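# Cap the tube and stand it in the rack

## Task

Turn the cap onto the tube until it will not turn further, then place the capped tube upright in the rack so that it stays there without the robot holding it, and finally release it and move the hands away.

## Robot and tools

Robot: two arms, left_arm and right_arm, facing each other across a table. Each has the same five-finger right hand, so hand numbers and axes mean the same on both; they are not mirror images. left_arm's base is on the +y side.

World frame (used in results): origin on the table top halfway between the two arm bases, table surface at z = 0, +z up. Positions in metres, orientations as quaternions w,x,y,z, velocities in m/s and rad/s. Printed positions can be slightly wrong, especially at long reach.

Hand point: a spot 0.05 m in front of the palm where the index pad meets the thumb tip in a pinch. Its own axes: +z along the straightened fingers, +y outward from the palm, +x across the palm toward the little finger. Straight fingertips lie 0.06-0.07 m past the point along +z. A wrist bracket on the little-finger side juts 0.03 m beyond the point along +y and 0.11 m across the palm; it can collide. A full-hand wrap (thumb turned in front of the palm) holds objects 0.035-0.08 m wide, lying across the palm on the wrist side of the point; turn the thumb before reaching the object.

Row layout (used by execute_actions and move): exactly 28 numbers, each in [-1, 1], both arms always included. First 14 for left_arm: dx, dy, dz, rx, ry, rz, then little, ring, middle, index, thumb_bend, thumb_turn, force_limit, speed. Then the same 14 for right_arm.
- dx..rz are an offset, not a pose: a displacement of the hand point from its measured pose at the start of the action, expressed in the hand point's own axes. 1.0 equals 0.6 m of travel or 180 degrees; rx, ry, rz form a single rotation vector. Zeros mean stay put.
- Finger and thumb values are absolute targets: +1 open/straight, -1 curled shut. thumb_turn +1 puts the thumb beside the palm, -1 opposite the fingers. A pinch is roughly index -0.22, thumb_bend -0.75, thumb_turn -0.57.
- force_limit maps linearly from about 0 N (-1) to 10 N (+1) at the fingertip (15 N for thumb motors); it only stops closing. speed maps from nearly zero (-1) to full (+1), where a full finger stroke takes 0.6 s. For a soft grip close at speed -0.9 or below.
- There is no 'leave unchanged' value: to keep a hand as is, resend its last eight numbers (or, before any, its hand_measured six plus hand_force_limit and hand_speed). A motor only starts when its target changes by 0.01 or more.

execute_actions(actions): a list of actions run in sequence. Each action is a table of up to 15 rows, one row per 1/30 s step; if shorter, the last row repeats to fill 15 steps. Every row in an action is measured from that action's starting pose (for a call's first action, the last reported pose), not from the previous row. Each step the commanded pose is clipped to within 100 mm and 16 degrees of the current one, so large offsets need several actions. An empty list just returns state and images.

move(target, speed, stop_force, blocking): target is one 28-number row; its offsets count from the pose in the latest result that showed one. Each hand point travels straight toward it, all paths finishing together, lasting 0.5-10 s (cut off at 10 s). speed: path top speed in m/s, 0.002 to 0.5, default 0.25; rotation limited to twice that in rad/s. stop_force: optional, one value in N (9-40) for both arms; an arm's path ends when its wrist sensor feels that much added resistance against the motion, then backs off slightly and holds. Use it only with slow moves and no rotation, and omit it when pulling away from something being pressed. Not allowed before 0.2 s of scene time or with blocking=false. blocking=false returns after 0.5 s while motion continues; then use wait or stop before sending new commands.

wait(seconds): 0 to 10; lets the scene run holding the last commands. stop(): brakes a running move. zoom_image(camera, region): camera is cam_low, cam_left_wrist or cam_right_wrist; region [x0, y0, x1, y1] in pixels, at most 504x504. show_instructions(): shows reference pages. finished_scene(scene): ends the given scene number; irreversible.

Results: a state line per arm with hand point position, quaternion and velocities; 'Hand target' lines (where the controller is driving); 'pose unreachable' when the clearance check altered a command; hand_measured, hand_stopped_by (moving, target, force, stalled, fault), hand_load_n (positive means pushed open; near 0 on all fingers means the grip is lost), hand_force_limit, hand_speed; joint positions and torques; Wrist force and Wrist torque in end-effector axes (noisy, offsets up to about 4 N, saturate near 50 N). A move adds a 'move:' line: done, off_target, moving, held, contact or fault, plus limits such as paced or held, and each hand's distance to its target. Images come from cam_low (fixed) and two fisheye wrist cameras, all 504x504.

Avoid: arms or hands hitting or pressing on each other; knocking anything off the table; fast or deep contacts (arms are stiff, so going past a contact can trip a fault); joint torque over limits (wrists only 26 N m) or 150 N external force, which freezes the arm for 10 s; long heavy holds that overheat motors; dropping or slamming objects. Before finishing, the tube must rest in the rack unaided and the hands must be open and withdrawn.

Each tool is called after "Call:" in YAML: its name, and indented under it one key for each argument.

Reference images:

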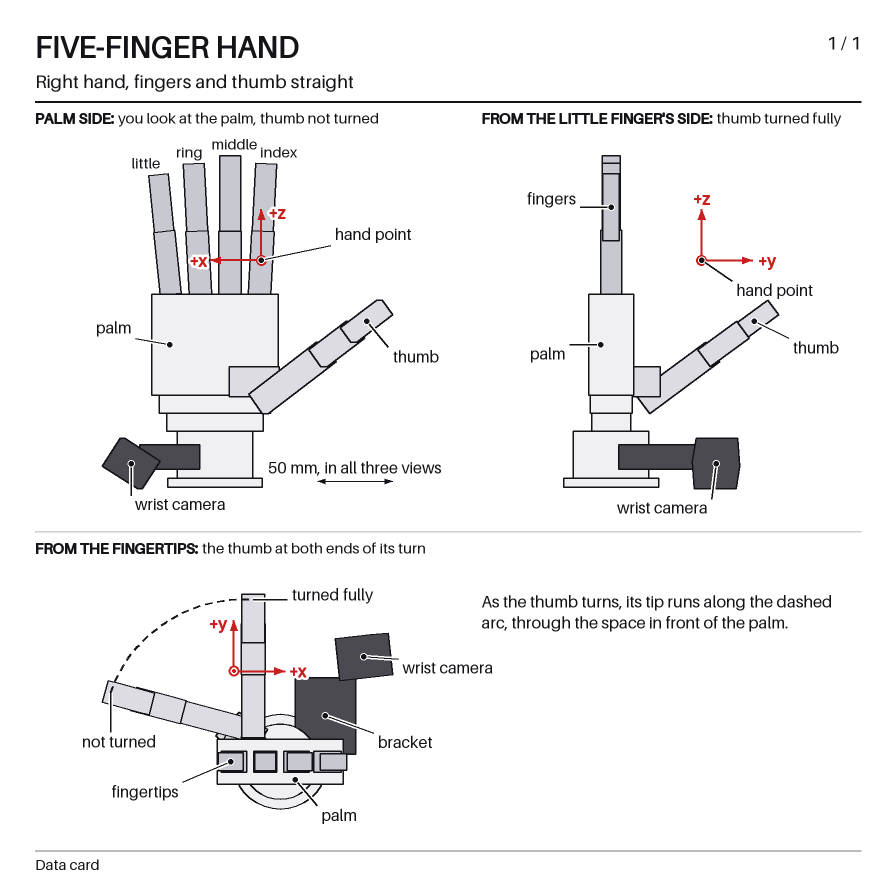

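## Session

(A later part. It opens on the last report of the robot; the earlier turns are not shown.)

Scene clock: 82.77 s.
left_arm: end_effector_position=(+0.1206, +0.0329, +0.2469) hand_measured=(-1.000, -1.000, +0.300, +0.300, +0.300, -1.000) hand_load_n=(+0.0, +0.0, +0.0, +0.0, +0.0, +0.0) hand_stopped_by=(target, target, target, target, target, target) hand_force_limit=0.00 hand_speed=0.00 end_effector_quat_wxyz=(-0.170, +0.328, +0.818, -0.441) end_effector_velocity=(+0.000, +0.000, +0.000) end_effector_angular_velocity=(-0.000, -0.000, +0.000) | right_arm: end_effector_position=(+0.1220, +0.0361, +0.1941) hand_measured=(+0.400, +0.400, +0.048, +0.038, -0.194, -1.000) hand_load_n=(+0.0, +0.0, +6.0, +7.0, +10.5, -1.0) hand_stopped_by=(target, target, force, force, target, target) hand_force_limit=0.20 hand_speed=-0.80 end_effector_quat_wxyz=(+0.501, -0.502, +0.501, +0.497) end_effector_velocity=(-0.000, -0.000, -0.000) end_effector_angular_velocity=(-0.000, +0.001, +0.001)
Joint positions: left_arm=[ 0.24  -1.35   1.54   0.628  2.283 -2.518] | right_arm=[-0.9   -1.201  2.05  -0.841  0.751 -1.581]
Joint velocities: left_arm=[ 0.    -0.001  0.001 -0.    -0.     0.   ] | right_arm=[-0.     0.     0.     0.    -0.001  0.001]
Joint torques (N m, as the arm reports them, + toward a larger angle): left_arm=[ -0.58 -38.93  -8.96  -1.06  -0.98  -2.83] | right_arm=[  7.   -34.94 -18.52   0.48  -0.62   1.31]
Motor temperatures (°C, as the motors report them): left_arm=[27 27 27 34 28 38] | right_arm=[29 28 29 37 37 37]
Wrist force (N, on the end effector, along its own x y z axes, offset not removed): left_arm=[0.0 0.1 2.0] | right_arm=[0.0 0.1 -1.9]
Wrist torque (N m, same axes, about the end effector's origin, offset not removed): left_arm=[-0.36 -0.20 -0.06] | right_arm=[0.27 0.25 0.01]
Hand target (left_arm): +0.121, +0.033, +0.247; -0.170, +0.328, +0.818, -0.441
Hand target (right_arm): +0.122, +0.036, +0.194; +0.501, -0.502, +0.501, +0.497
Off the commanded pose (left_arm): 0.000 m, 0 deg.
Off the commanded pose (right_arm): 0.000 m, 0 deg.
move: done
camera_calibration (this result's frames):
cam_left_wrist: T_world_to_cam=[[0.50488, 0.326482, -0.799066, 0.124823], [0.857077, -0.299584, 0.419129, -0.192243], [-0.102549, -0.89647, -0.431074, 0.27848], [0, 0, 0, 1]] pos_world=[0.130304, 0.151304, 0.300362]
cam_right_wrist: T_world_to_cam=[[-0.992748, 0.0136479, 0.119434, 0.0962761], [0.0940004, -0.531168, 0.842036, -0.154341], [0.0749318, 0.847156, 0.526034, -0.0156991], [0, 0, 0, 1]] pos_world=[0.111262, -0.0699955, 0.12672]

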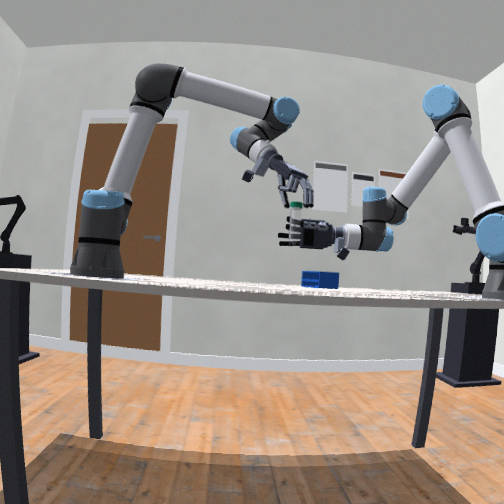

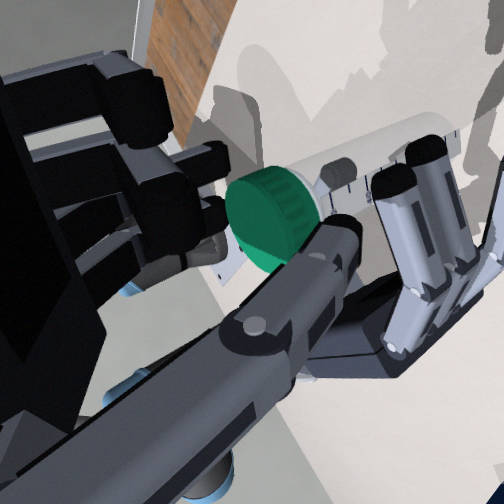

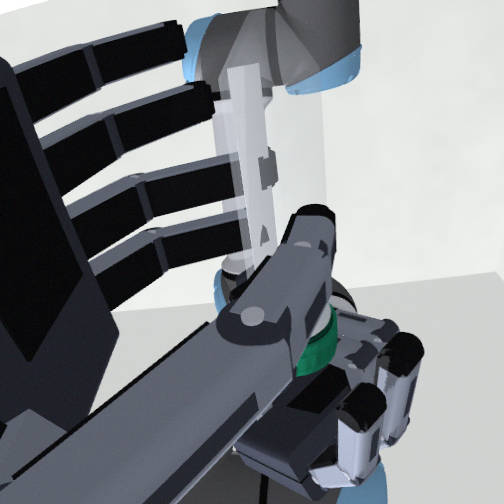

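Call:
move:
  target: [0.0147,0.0096,-0.0144,-0.005,-0.416,-0.2765,-1,-1,0.3,0.3,0.27,-1,0,0,0.003,0,0,0,0,0,0.4,0.4,-0.5,-0.5,-0.2,-1,0.2,-0.8]
  speed: 0.4

Call:
move:
  target: [0,0,0,0,0,0,-1,-1,0.045,0.03,-0.03,-1,0.4,-0.7,0,0,0,0,0,0,0.4,0.4,-0.5,-0.5,-0.2,-1,0.2,-0.8]

Call:
move:
  target: [0.0056,-0.0061,0.0091,0.0025,0.208,0.138,-1,-1,0.045,0.03,-0.03,-1,0.4,-0.7,-0.0015,0,0,0,0,0,0.4,0.4,-0.5,-0.5,-0.2,-1,0.2,-0.8]
  speed: 0.3

Call:
move:
  target: [0.0056,-0.0061,0.0091,0.0025,0.208,0.138,-1,-1,0.045,0.03,-0.03,-1,0.4,-0.7,0,0,0,0,0,0,0.4,0.4,-0.5,-0.5,-0.2,-1,0.2,-0.8]
  speed: 0.3

Call:
move:
  target: [0.0147,0.0096,-0.0144,-0.005,-0.416,-0.2765,-1,-1,0.3,0.3,0.27,-1,0,0.6,0,0,0,0,0,0,0.4,0.4,-0.5,-0.5,-0.2,-1,0.2,-0.8]
  speed: 0.4

Call:
zoom_image:
  camera: "cam_low"
  region: [275, 190, 315, 230]

Scene clock: 85.93 s.
left_arm: end_effector_position=(+0.1209, +0.0463, +0.2459) hand_measured=(-1.000, -1.000, +0.300, +0.300, +0.270, -1.000) hand_load_n=(+0.0, +0.0, +0.0, +0.0, +0.0, +0.0) hand_stopped_by=(target, target, target, target, target, target) hand_force_limit=0.00 hand_speed=0.00 end_effector_quat_wxyz=(-0.189, +0.347, -0.810, +0.433) end_effector_velocity=(-0.000, +0.000, -0.001) end_effector_angular_velocity=(+0.006, +0.002, +0.011) | right_arm: end_effector_position=(+0.1220, +0.0361, +0.1923) hand_measured=(+0.400, +0.400, +0.048, +0.038, -0.194, -1.000) hand_load_n=(+0.0, +0.0, +6.0, +7.0, +10.5, -1.0) hand_stopped_by=(target, target, force, force, target, target) hand_force_limit=0.20 hand_speed=-0.80 end_effector_quat_wxyz=(+0.501, -0.502, +0.501, +0.497) end_effector_velocity=(-0.000, -0.000, -0.000) end_effector_angular_velocity=(-0.000, -0.000, +0.001)
Joint positions: left_arm=[-0.356 -1.305  1.554  0.889  0.655 -4.178] | right_arm=[-0.9   -1.198  2.051 -0.846  0.751 -1.581]
Joint velocities: left_arm=[ 0.     0.009 -0.007  0.018 -0.001 -0.02 ] | right_arm=[ 0.     0.    -0.    -0.    -0.001 -0.   ]
Joint torques (N m, as the arm reports them, + toward a larger angle): left_arm=[ 11.43 -21.42 -30.61   3.71  -3.01  -2.66] | right_arm=[ -9.8  -20.44  -3.1   -2.84  -2.66   0.71]
Motor temperatures (°C, as the motors report them): left_arm=[27 27 27 34 28 38] | right_arm=[29 28 29 37 37 37]
Wrist force (N, on the end effector, along its own x y z axes, offset not removed): left_arm=[0.0 -0.6 1.1] | right_arm=[1.9 1.6 1.4]
Wrist torque (N m, same axes, about the end effector's origin, offset not removed): left_arm=[-0.35 -0.17 -0.06] | right_arm=[-0.05 -0.37 0.03]
Hand target (left_arm): +0.121, +0.046, +0.246; +0.190, -0.347, +0.810, -0.433
Hand target (right_arm): +0.122, +0.036, +0.192; +0.501, -0.502, +0.501, +0.497
Off the commanded pose (left_arm): 0.001 m, 0 deg.
Off the commanded pose (right_arm): 0.000 m, 0 deg.
move: done
camera_calibration (this result's frames):
cam_left_wrist: T_world_to_cam=[[-0.32834, 0.50239, -0.799874, 0.212278], [0.30331, 0.858053, 0.414425, -0.173606], [0.894537, -0.106537, -0.434113, 0.133824], [0, 0, 0, 1]] pos_world=[0.00264557, 0.0565737, 0.299837]
cam_right_wrist: T_world_to_cam=[[-0.992748, 0.0136476, 0.119435, 0.0964961], [0.0940009, -0.531168, 0.842036, -0.152832], [0.0749319, 0.847156, 0.526034, -0.0147434], [0, 0, 0, 1]] pos_world=[0.111267, -0.0700064, 0.12492]

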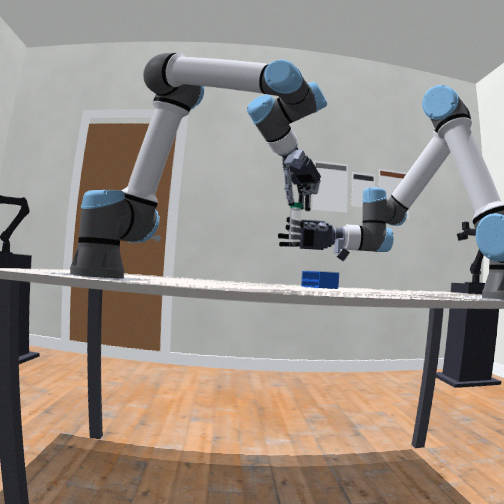

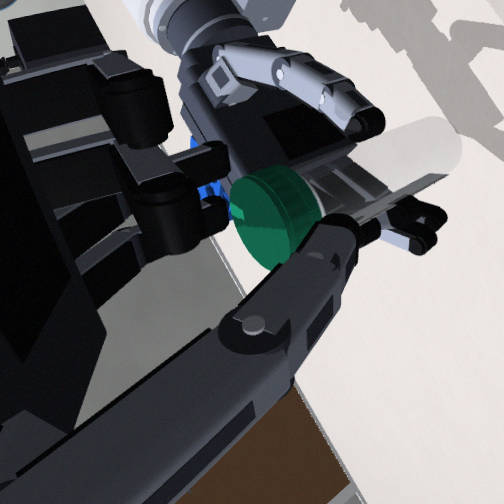

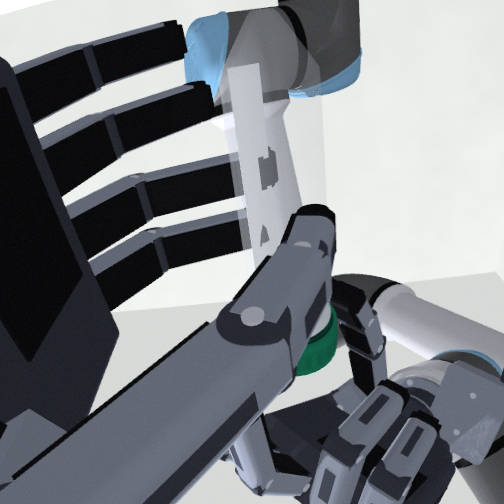

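Scene clock: 87.13 s.
left_arm: end_effector_position=(+0.1209, +0.0463, +0.2459) hand_measured=(-1.000, -1.000, +0.048, +0.030, -0.018, -1.000) hand_load_n=(+0.0, +0.0, +5.0, +4.5, +8.0, +0.5) hand_stopped_by=(target, target, target, target, stalled, target) hand_force_limit=0.40 hand_speed=-0.70 end_effector_quat_wxyz=(-0.189, +0.347, -0.810, +0.433) end_effector_velocity=(+0.000, -0.000, -0.000) end_effector_angular_velocity=(+0.000, +0.000, +0.001) | right_arm: end_effector_position=(+0.1220, +0.0361, +0.1923) hand_measured=(+0.400, +0.400, +0.048, +0.038, -0.194, -1.000) hand_load_n=(+0.0, +0.0, +6.0, +7.0, +10.5, -1.0) hand_stopped_by=(target, target, force, force, target, target) hand_force_limit=0.20 hand_speed=-0.80 end_effector_quat_wxyz=(+0.501, -0.502, +0.501, +0.497) end_effector_velocity=(+0.000, -0.000, -0.000) end_effector_angular_velocity=(+0.000, -0.001, -0.001)
Joint positions: left_arm=[-0.356 -1.305  1.554  0.889  0.655 -4.178] | right_arm=[-0.9   -1.198  2.051 -0.846  0.751 -1.581]
Joint velocities: left_arm=[ 0.     0.001 -0.    -0.     0.    -0.   ] | right_arm=[-0.001 -0.    -0.    -0.    -0.    -0.001]
Joint torques (N m, as the arm reports them, + toward a larger angle): left_arm=[ -3.34 -40.5   -9.11   1.02  -0.64   2.63] | right_arm=[ -9.33 -20.79  -3.78  -2.68  -2.     0.61]
Motor temperatures (°C, as the motors report them): left_arm=[27 27 27 34 28 38] | right_arm=[29 28 29 37 37 37]
Wrist force (N, on the end effector, along its own x y z axes, offset not removed): left_arm=[1.3 -0.1 1.5] | right_arm=[3.0 -1.3 -0.9]
Wrist torque (N m, same axes, about the end effector's origin, offset not removed): left_arm=[-0.36 -0.35 0.10] | right_arm=[-0.09 -0.04 0.21]
Hand target (left_arm): +0.121, +0.046, +0.246; +0.189, -0.347, +0.810, -0.433
Hand target (right_arm): +0.122, +0.036, +0.192; +0.501, -0.502, +0.501, +0.497
Off the commanded pose (left_arm): 0.000 m, 0 deg.
Off the commanded pose (right_arm): 0.000 m, 0 deg.
move: done
camera_calibration (this result's frames):
cam_left_wrist: T_world_to_cam=[[-0.328351, 0.50235, -0.799894, 0.212299], [0.303235, 0.858083, 0.414418, -0.173613], [0.894558, -0.106481, -0.434082, 0.13378], [0, 0, 0, 1]] pos_world=[0.00267957, 0.0565708, 0.299836]
cam_right_wrist: T_world_to_cam=[[-0.992748, 0.0136407, 0.119435, 0.0964953], [0.0940044, -0.531168, 0.842035, -0.152831], [0.0749258, 0.847157, 0.526034, -0.0147417], [0, 0, 0, 1]] pos_world=[0.111267, -0.0700068, 0.124919]

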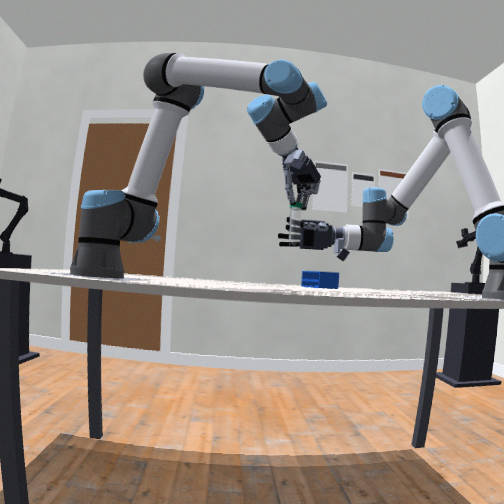

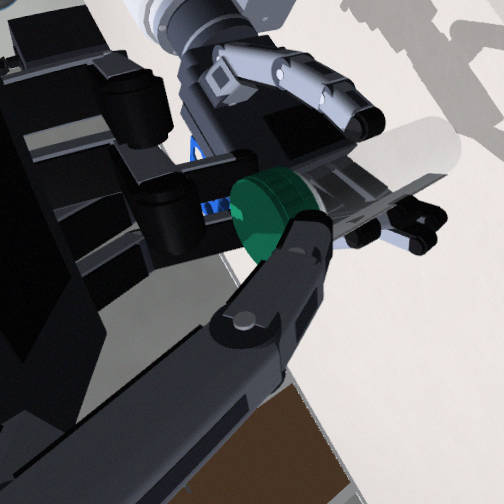

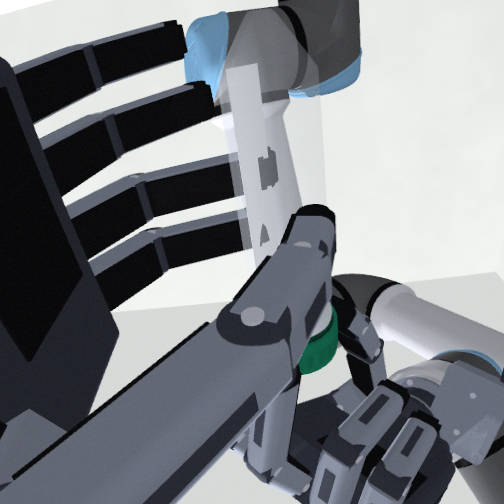

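Scene clock: 89.00 s.
left_arm: end_effector_position=(+0.1234, +0.0394, +0.2468) hand_measured=(-1.000, -1.000, +0.048, +0.030, -0.018, -1.000) hand_load_n=(+0.0, +0.0, +8.0, +2.5, +6.5, -4.5) hand_stopped_by=(target, target, target, target, stalled, target) hand_force_limit=0.40 hand_speed=-0.70 end_effector_quat_wxyz=(-0.011, +0.011, -0.880, +0.474) end_effector_velocity=(+0.000, -0.000, -0.000) end_effector_angular_velocity=(+0.002, +0.003, -0.013) | right_arm: end_effector_position=(+0.1220, +0.0361, +0.1932) hand_measured=(+0.400, +0.400, +0.048, +0.038, -0.192, -1.000) hand_load_n=(+0.0, +0.0, +4.5, +7.5, +11.0, -3.0) hand_stopped_by=(target, target, force, force, target, target) hand_force_limit=0.20 hand_speed=-0.80 end_effector_quat_wxyz=(+0.501, -0.502, +0.501, +0.497) end_effector_velocity=(+0.000, -0.000, +0.001) end_effector_angular_velocity=(+0.001, +0.002, +0.001)
Joint positions: left_arm=[-0.121 -1.573  1.754  0.416  1.369 -3.266] | right_arm=[-0.9   -1.2    2.05  -0.843  0.751 -1.581]
Joint velocities: left_arm=[ 0.01   0.002 -0.003 -0.     0.021  0.011] | right_arm=[-0.    -0.001 -0.    -0.001 -0.001  0.003]
Joint torques (N m, as the arm reports them, + toward a larger angle): left_arm=[ 10.45  -6.53 -28.59  -0.07   1.63   2.28] | right_arm=[ -0.74 -43.07 -28.36  -0.2   -0.15   1.01]
Motor temperatures (°C, as the motors report them): left_arm=[27 27 27 34 28 38] | right_arm=[29 28 29 37 37 37]
Wrist force (N, on the end effector, along its own x y z axes, offset not removed): left_arm=[0.4 -9.6 -0.3] | right_arm=[8.2 -4.5 2.6]
Wrist torque (N m, same axes, about the end effector's origin, offset not removed): left_arm=[-0.45 -0.22 -0.33] | right_arm=[-0.24 0.18 -0.04]
Hand target (left_arm): +0.123, +0.039, +0.247; +0.010, -0.010, +0.880, -0.474
Hand target (right_arm): +0.122, +0.036, +0.193; +0.501, -0.502, +0.501, +0.497
Off the commanded pose (left_arm): 0.001 m, 0 deg.
Off the commanded pose (right_arm): 0.000 m, 0 deg.
move: done
camera_calibration (this result's frames):
cam_left_wrist: T_world_to_cam=[[0.123932, 0.58554, -0.801114, 0.158543], [0.819279, 0.395113, 0.415533, -0.21446], [0.559842, -0.707834, -0.430753, 0.195319], [0, 0, 0, 1]] pos_world=[0.0467062, 0.130156, 0.30026]
cam_right_wrist: T_world_to_cam=[[-0.992745, 0.0136439, 0.119462, 0.0963844], [0.0940281, -0.531146, 0.842047, -0.153582], [0.0749407, 0.84717, 0.52601, -0.0152052], [0, 0, 0, 1]] pos_world=[0.111266, -0.070008, 0.125807]

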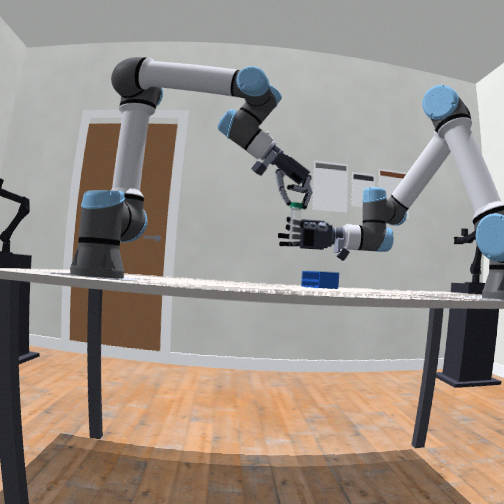

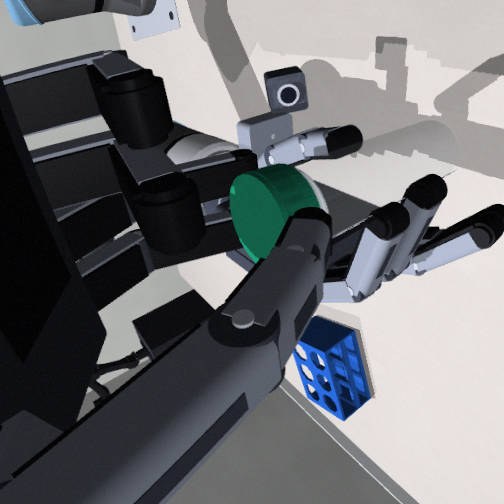

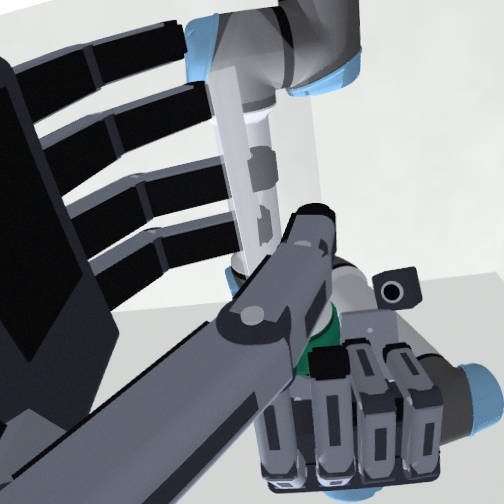

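Scene clock: 90.90 s.
left_arm: end_effector_position=(+0.1205, +0.0329, +0.2469) hand_measured=(-1.000, -1.000, +0.048, +0.030, -0.018, -1.000) hand_load_n=(+0.0, +0.0, +7.5, +1.5, +6.5, +0.5) hand_stopped_by=(target, target, target, target, stalled, target) hand_force_limit=0.40 hand_speed=-0.70 end_effector_quat_wxyz=(-0.169, +0.327, +0.818, -0.442) end_effector_velocity=(+0.000, -0.000, -0.001) end_effector_angular_velocity=(+0.006, -0.002, -0.013) | right_arm: end_effector_position=(+0.1220, +0.0361, +0.1933) hand_measured=(+0.400, +0.400, +0.048, +0.036, -0.198, -1.000) hand_load_n=(+0.0, +0.0, +0.0, +3.5, +2.5, -0.5) hand_stopped_by=(target, target, force, force, target, target) hand_force_limit=0.20 hand_speed=-0.80 end_effector_quat_wxyz=(+0.501, -0.502, +0.501, +0.497) end_effector_velocity=(-0.000, +0.000, -0.000) end_effector_angular_velocity=(-0.000, +0.000, +0.001)
Joint positions: left_arm=[ 0.239 -1.352  1.543  0.624  2.282 -2.521] | right_arm=[-0.9   -1.2    2.05  -0.843  0.751 -1.581]
Joint velocities: left_arm=[ 0.003  0.011 -0.01   0.017  0.009  0.018] | right_arm=[ 0.     0.     0.    -0.    -0.001  0.   ]
Joint torques (N m, as the arm reports them, + toward a larger angle): left_arm=[ 11.57 -17.75 -30.14   3.4    2.49   2.45] | right_arm=[ -0.82 -23.23 -10.2   -0.18  -0.11   1.1 ]
Motor temperatures (°C, as the motors report them): left_arm=[27 27 27 34 28 38] | right_arm=[29 28 29 37 37 37]
Wrist force (N, on the end effector, along its own x y z axes, offset not removed): left_arm=[0.1 -1.5 1.6] | right_arm=[3.1 1.4 -1.6]
Wrist torque (N m, same axes, about the end effector's origin, offset not removed): left_arm=[-0.27 -0.32 0.01] | right_arm=[0.65 0.09 0.16]
Hand target (left_arm): +0.121, +0.033, +0.247; -0.170, +0.327, +0.818, -0.442
Hand target (right_arm): +0.122, +0.036, +0.193; +0.501, -0.502, +0.501, +0.497
Off the commanded pose (left_arm): 0.000 m, 0 deg.
Off the commanded pose (right_arm): 0.000 m, 0 deg.
move: done
camera_calibration (this result's frames):
cam_left_wrist: T_world_to_cam=[[0.503486, 0.326482, -0.799944, 0.12528], [0.858108, -0.296929, 0.418909, -0.192394], [-0.100761, -0.897353, -0.429656, 0.277957], [0, 0, 0, 1]] pos_world=[0.130025, 0.151397, 0.300238]
cam_right_wrist: T_world_to_cam=[[-0.992752, 0.0136374, 0.119404, 0.0963988], [0.0939783, -0.531192, 0.842023, -0.153599], [0.0749097, 0.847142, 0.52606, -0.0152364], [0, 0, 0, 1]] pos_world=[0.111276, -0.069998, 0.125839]

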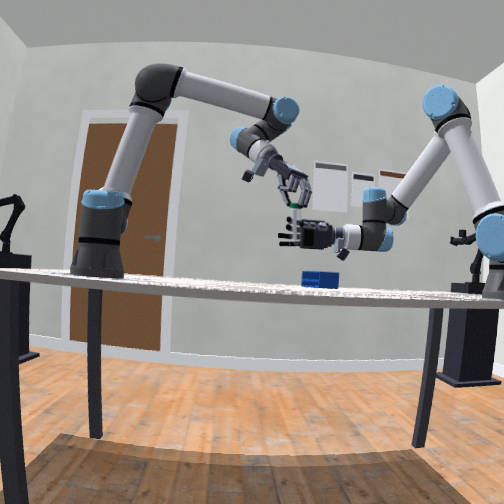

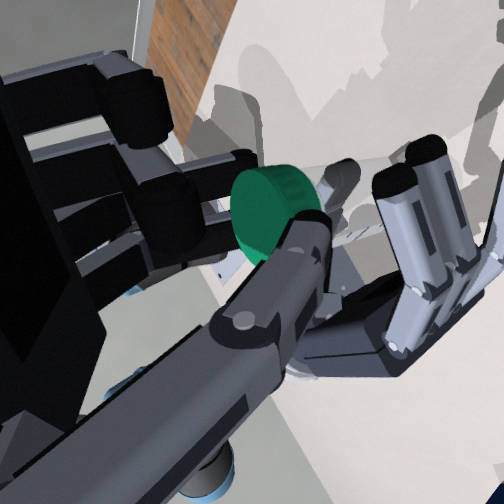

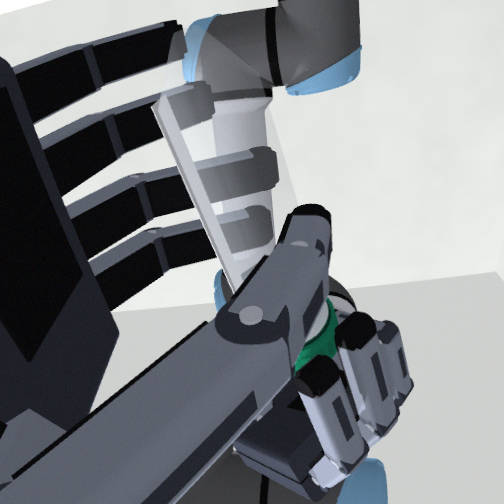

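Scene clock: 93.57 s.
left_arm: end_effector_position=(+0.1208, +0.0463, +0.2460) hand_measured=(-1.000, -1.000, +0.300, +0.300, +0.270, -1.000) hand_load_n=(+0.0, +0.0, +0.0, +0.0, +0.0, +0.0) hand_stopped_by=(target, target, target, target, target, target) hand_force_limit=0.00 hand_speed=0.60 end_effector_quat_wxyz=(-0.189, +0.348, -0.809, +0.434) end_effector_velocity=(+0.000, +0.001, +0.001) end_effector_angular_velocity=(+0.004, +0.003, +0.012) | right_arm: end_effector_position=(+0.1220, +0.0361, +0.1933) hand_measured=(+0.400, +0.400, +0.048, +0.036, -0.200, -1.000) hand_load_n=(+0.0, +0.0, +0.0, +0.0, +0.0, +0.0) hand_stopped_by=(target, target, force, force, target, target) hand_force_limit=0.20 hand_speed=-0.80 end_effector_quat_wxyz=(+0.501, -0.502, +0.501, +0.497) end_effector_velocity=(-0.000, -0.000, +0.000) end_effector_angular_velocity=(+0.000, +0.000, +0.000)
Joint positions: left_arm=[-0.357 -1.305  1.554  0.89   0.654 -4.182] | right_arm=[-0.9   -1.2    2.05  -0.843  0.751 -1.581]
Joint velocities: left_arm=[ 0.001  0.006 -0.008  0.018 -0.001 -0.019] | right_arm=[ 0.    -0.001  0.     0.    -0.     0.   ]
Joint torques (N m, as the arm reports them, + toward a larger angle): left_arm=[ 11.62 -19.85 -29.49   3.7   -2.89  -2.76] | right_arm=[ -0.34 -23.5   -9.15  -0.11  -0.11   1.08]
Motor temperatures (°C, as the motors report them): left_arm=[27 27 27 34 28 38] | right_arm=[29 28 29 37 37 37]
Wrist force (N, on the end effector, along its own x y z axes, offset not removed): left_arm=[1.4 -2.7 0.9] | right_arm=[3.6 -1.1 2.7]
Wrist torque (N m, same axes, about the end effector's origin, offset not removed): left_arm=[-0.61 -0.32 -0.04] | right_arm=[-0.33 -0.46 0.19]
Hand target (left_arm): +0.121, +0.046, +0.246; +0.190, -0.349, +0.809, -0.433
Hand target (right_arm): +0.122, +0.036, +0.193; +0.501, -0.502, +0.501, +0.497
Off the commanded pose (left_arm): 0.001 m, 0 deg.
Off the commanded pose (right_arm): 0.000 m, 0 deg.
move: done
camera_calibration (this result's frames):
cam_left_wrist: T_world_to_cam=[[-0.330153, 0.500417, -0.800364, 0.212719], [0.301594, 0.859386, 0.412912, -0.173075], [0.89445, -0.105061, -0.434651, 0.133976], [0, 0, 0, 1]] pos_world=[0.00259319, 0.0563659, 0.299951]
cam_right_wrist: T_world_to_cam=[[-0.992752, 0.0136373, 0.119404, 0.0963988], [0.0939783, -0.531192, 0.842023, -0.153599], [0.0749095, 0.847142, 0.52606, -0.0152364], [0, 0, 0, 1]] pos_world=[0.111276, -0.069998, 0.125839]

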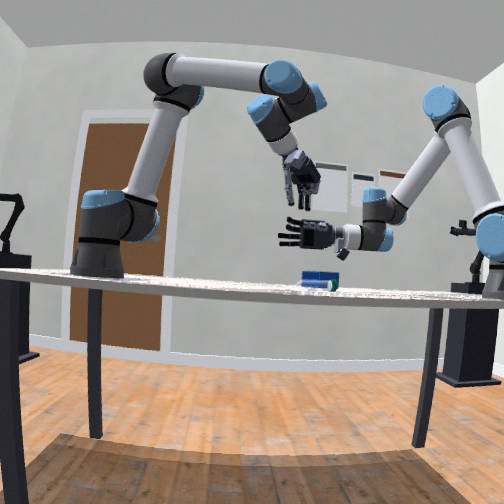

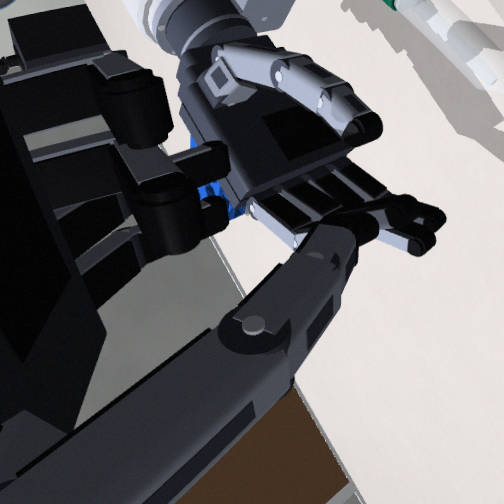

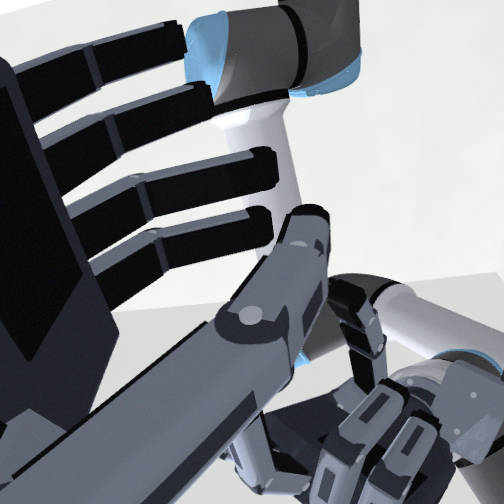

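Region (275, 190, 315, 230) of cam_low's 504x504 image, scaled by 12.600, with more detail than that image has.

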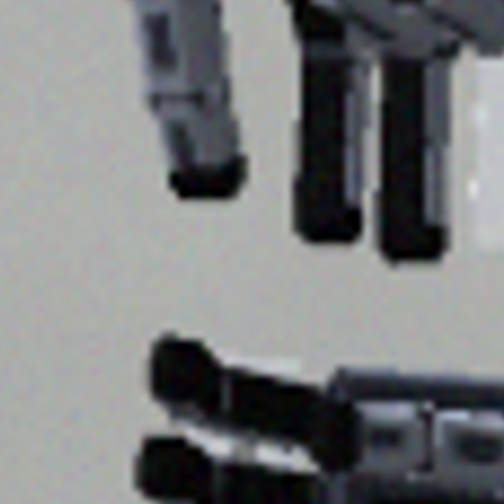

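Call:
move:
  target: [-0.25,0,-0.2,0.0025,0.1,0.07,-1,-1,0.3,0.3,0.27,-1,0,0.6,0,0,-0.2,0,0,0,0.4,0.4,0.4,0.4,-0.1,-1,0.2,0.5]

Call:
move:
  target: [0,0,0,0,0,0,-1,-1,0.3,0.3,0.27,-1,0,0.6,0,0,0,0,0.5,0,0.4,0.4,0.4,0.4,-0.1,-1,0.2,0.5]
  speed: 0.35

Call:
move:
  target: [0,0,0,0,0,0,-1,-1,0.3,0.3,0.27,-1,0,0.6,-0.08,0,0,0,0,0.95,0.4,0.4,0.4,0.4,-0.1,-1,0.2,0.5]
  speed: 0.45

Scene clock: 95.50 s.
left_arm: end_effector_position=(+0.1506, +0.2236, +0.3136) hand_measured=(-1.000, -1.000, +0.300, +0.300, +0.270, -1.000) hand_load_n=(+0.0, +0.0, +0.0, +0.0, +0.0, +0.0) hand_stopped_by=(target, target, target, target, target, target) hand_force_limit=0.00 hand_speed=0.60 end_effector_quat_wxyz=(-0.108, +0.185, -0.861, +0.462) end_effector_velocity=(-0.001, +0.002, +0.001) end_effector_angular_velocity=(+0.001, -0.002, -0.000) | right_arm: end_effector_position=(+0.1215, -0.0838, +0.1939) hand_measured=(+0.400, +0.400, +0.400, +0.400, -0.100, -1.000) hand_load_n=(+0.0, +0.0, +0.0, +0.0, +0.0, +0.0) hand_stopped_by=(target, target, target, target, target, target) hand_force_limit=0.20 hand_speed=0.50 end_effector_quat_wxyz=(+0.501, -0.502, +0.501, +0.496) end_effector_velocity=(-0.001, -0.001, +0.001) end_effector_angular_velocity=(+0.001, -0.003, +0.002)
Joint positions: left_arm=[-0.544 -1.979  1.961  0.96   0.748 -3.914] | right_arm=[-1.174 -1.394  2.332 -0.927  0.477 -1.587]
Joint velocities: left_arm=[-0.015 -0.005  0.004  0.014 -0.01  -0.016] | right_arm=[-0.002 -0.003  0.001  0.    -0.004 -0.001]
Joint torques (N m, as the arm reports them, + toward a larger angle): left_arm=[-10.92 -12.77  -9.01   2.96  -2.81  -2.55] | right_arm=[ -8.81 -27.73  -1.89  -2.38  -2.74   2.23]
Motor temperatures (°C, as the motors report them): left_arm=[27 27 27 34 28 38] | right_arm=[29 28 29 37 37 37]
Wrist force (N, on the end effector, along its own x y z axes, offset not removed): left_arm=[0.1 -1.2 2.3] | right_arm=[-1.4 0.5 -1.7]
Wrist torque (N m, same axes, about the end effector's origin, offset not removed): left_arm=[-0.54 -0.23 -0.04] | right_arm=[-0.03 0.53 0.28]
Hand target (left_arm): +0.150, +0.224, +0.314; +0.108, -0.185, +0.861, -0.462
Hand target (right_arm): +0.122, -0.084, +0.194; +0.501, -0.502, +0.501, +0.496
Off the commanded pose (left_arm): 0.001 m, 0 deg.
Off the commanded pose (right_arm): 0.000 m, 0 deg.
move: done
camera_calibration (this result's frames):
cam_left_wrist: T_world_to_cam=[[-0.110407, 0.589099, -0.800482, 0.135088], [0.596992, 0.683232, 0.42047, -0.369821], [0.794614, -0.431458, -0.427121, 0.241007], [0, 0, 0, 1]] pos_world=[0.0441871, 0.277077, 0.366574]
cam_right_wrist: T_world_to_cam=[[-0.992777, 0.013687, 0.119191, 0.0975841], [0.0937944, -0.53093, 0.842209, -0.217807], [0.0748094, 0.847305, 0.525811, 0.0861619], [0, 0, 0, 1]] pos_world=[0.110863, -0.189981, 0.126503]

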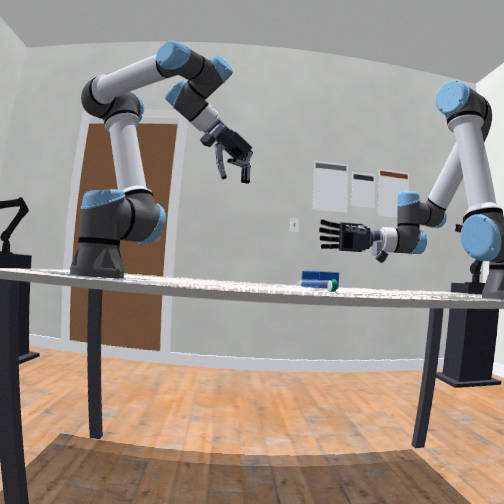

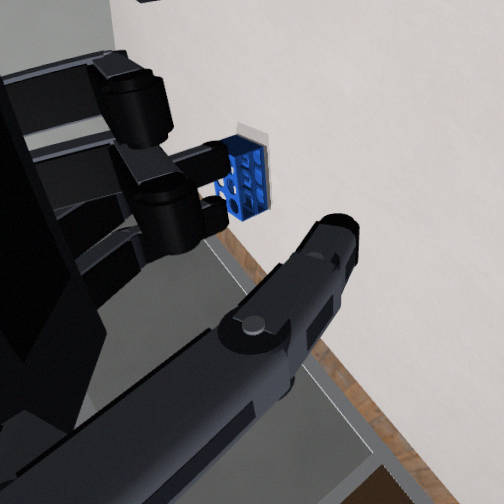

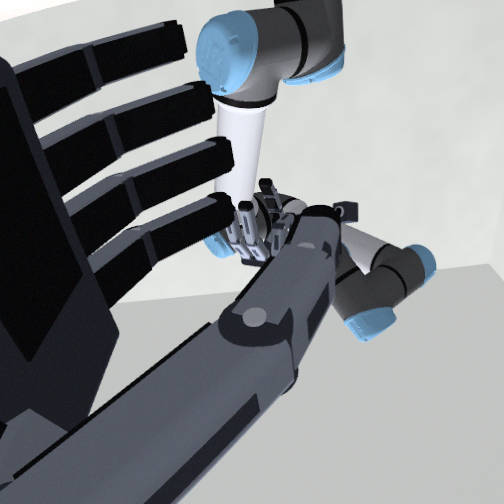

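Scene clock: 98.37 s.
left_arm: end_effector_position=(+0.1506, +0.2236, +0.3136) hand_measured=(-1.000, -1.000, +0.300, +0.300, +0.270, -1.000) hand_load_n=(+0.0, +0.0, +0.0, +0.0, +0.0, +0.0) hand_stopped_by=(target, target, target, target, target, target) hand_force_limit=0.00 hand_speed=0.60 end_effector_quat_wxyz=(-0.108, +0.185, -0.861, +0.462) end_effector_velocity=(+0.000, +0.000, +0.000) end_effector_angular_velocity=(-0.001, +0.001, +0.001) | right_arm: end_effector_position=(+0.1216, -0.0837, +0.1938) hand_measured=(+0.400, +0.400, +0.400, +0.400, -0.100, -1.000) hand_load_n=(+0.0, +0.0, +0.0, +0.0, +0.0, +0.0) hand_stopped_by=(target, target, target, target, target, target) hand_force_limit=0.20 hand_speed=0.50 end_effector_quat_wxyz=(+0.000, -0.706, +0.708, -0.003) end_effector_velocity=(+0.000, +0.000, +0.000) end_effector_angular_velocity=(-0.010, +0.000, -0.001)
Joint positions: left_arm=[-0.544 -1.979  1.961  0.96   0.748 -3.914] | right_arm=[-0.749 -1.022  1.23   1.364  1.576 -2.241]
Joint velocities: left_arm=[ 0.    -0.001  0.     0.    -0.    -0.001] | right_arm=[ 0.004  0.007 -0.011  0.012  0.006  0.005]
Joint torques (N m, as the arm reports them, + toward a larger angle): left_arm=[ 10.45   8.23 -31.39  -0.8    0.68   2.61] | right_arm=[  9.11 -29.28 -29.2    4.24   2.99   2.17]
Motor temperatures (°C, as the motors report them): left_arm=[27 27 27 34 28 38] | right_arm=[29 28 29 37 37 37]
Wrist force (N, on the end effector, along its own x y z axes, offset not removed): left_arm=[1.0 -0.9 1.2] | right_arm=[-2.7 -4.5 1.8]
Wrist torque (N m, same axes, about the end effector's origin, offset not removed): left_arm=[-0.40 -0.43 -0.04] | right_arm=[-0.58 0.64 -0.18]
Hand target (left_arm): +0.151, +0.224, +0.314; +0.108, -0.185, +0.861, -0.462
Hand target (right_arm): +0.122, -0.084, +0.194; +0.000, +0.706, -0.708, +0.003
Off the commanded pose (left_arm): 0.000 m, 0 deg.
Off the commanded pose (right_arm): 0.000 m, 0 deg.
move: done
camera_calibration (this result's frames):
cam_left_wrist: T_world_to_cam=[[-0.110407, 0.589099, -0.800482, 0.135088], [0.596992, 0.683232, 0.42047, -0.369821], [0.794614, -0.431458, -0.427121, 0.241007], [0, 0, 0, 1]] pos_world=[0.0441871, 0.277077, 0.366574]
cam_right_wrist: T_world_to_cam=[[-0.991812, 0.126981, -0.0136164, 0.13276], [0.100297, 0.840488, 0.532466, -0.0436455], [0.0790575, 0.52674, -0.846342, 0.324638], [0, 0, 0, 1]] pos_world=[0.110386, -0.151174, 0.299802]

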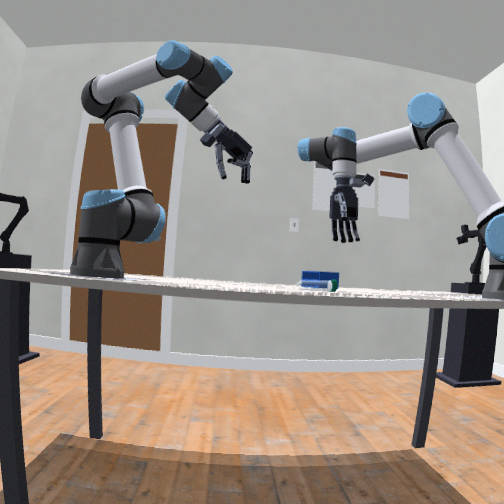

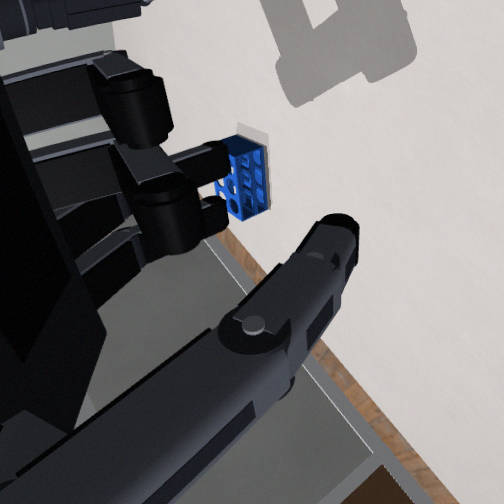

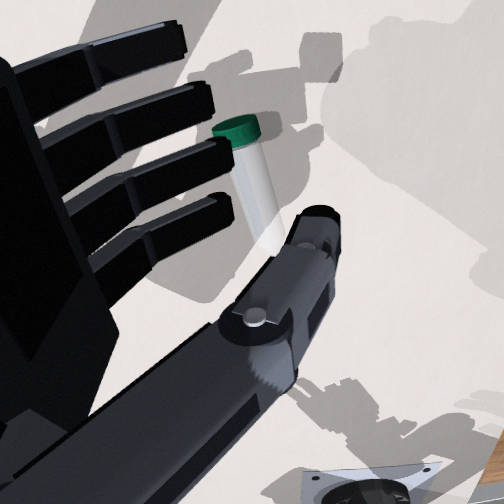

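Scene clock: 102.33 s.
left_arm: end_effector_position=(+0.1506, +0.2236, +0.3136) hand_measured=(-1.000, -1.000, +0.300, +0.300, +0.270, -1.000) hand_load_n=(+0.0, +0.0, +0.0, +0.0, +0.0, +0.0) hand_stopped_by=(target, target, target, target, target, target) hand_force_limit=0.00 hand_speed=0.60 end_effector_quat_wxyz=(-0.108, +0.185, -0.861, +0.462) end_effector_velocity=(-0.000, -0.000, -0.000) end_effector_angular_velocity=(+0.001, -0.001, -0.001) | right_arm: end_effector_position=(+0.1217, -0.0355, +0.1935) hand_measured=(+0.400, +0.400, +0.400, +0.400, -0.100, -1.000) hand_load_n=(+0.0, +0.0, +0.0, +0.0, +0.0, +0.0) hand_stopped_by=(target, target, target, target, target, target) hand_force_limit=0.20 hand_speed=0.50 end_effector_quat_wxyz=(+0.002, +0.650, +0.760, -0.000) end_effector_velocity=(+0.000, -0.000, +0.000) end_effector_angular_velocity=(-0.004, -0.001, -0.013)
Joint positions: left_arm=[-0.544 -1.979  1.961  0.96   0.748 -3.914] | right_arm=[-0.455 -0.854  0.955  1.472  1.575  1.037]
Joint velocities: left_arm=[-0.001  0.001 -0.     0.    -0.     0.001] | right_arm=[ 0.001  0.005 -0.008  0.006  0.002  0.013]
Joint torques (N m, as the arm reports them, + toward a larger angle): left_arm=[ 11.33   7.96 -32.18  -0.44   0.79   2.7 ] | right_arm=[  8.06 -37.53 -30.4    4.37   2.8    2.26]
Motor temperatures (°C, as the motors report them): left_arm=[27 27 27 34 28 38] | right_arm=[29 28 29 37 37 37]
Wrist force (N, on the end effector, along its own x y z axes, offset not removed): left_arm=[0.5 -1.0 1.9] | right_arm=[-2.1 -1.0 2.3]
Wrist torque (N m, same axes, about the end effector's origin, offset not removed): left_arm=[-0.38 -0.34 -0.02] | right_arm=[-0.32 0.29 -0.37]
Hand target (left_arm): +0.151, +0.224, +0.314; +0.108, -0.185, +0.861, -0.462
Hand target (right_arm): +0.122, -0.035, +0.194; +0.002, +0.650, +0.760, -0.000
Off the commanded pose (left_arm): 0.000 m, 0 deg.
Off the commanded pose (right_arm): 0.000 m, 0 deg.
move: done
camera_calibration (this result's frames):
cam_left_wrist: T_world_to_cam=[[-0.110407, 0.589099, -0.800482, 0.135088], [0.596992, 0.683232, 0.42047, -0.369821], [0.794614, -0.431458, -0.427121, 0.241007], [0, 0, 0, 1]] pos_world=[0.044187, 0.277077, 0.366574]
cam_right_wrist: T_world_to_cam=[[0.999506, 0.030813, -0.00619215, -0.120488], [0.0293034, -0.842417, 0.538028, -0.136206], [0.0113619, -0.537944, -0.842904, 0.268821], [0, 0, 0, 1]] pos_world=[0.121365, 0.0335809, 0.299127]

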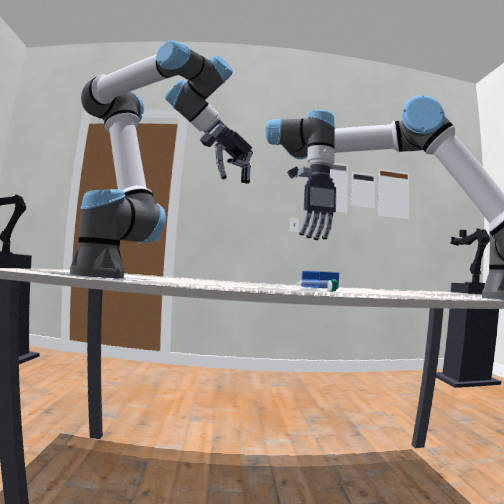

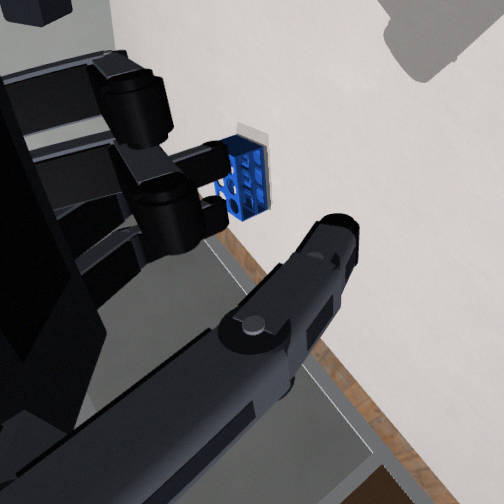

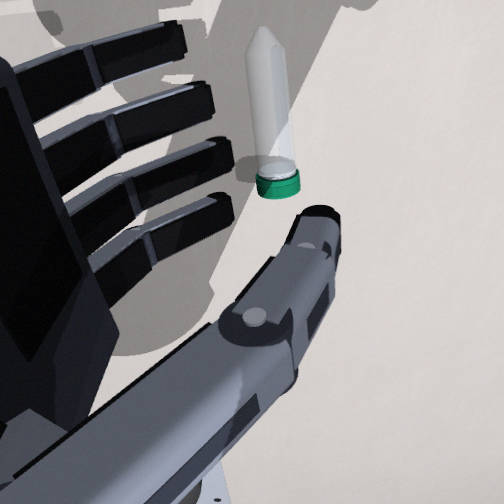

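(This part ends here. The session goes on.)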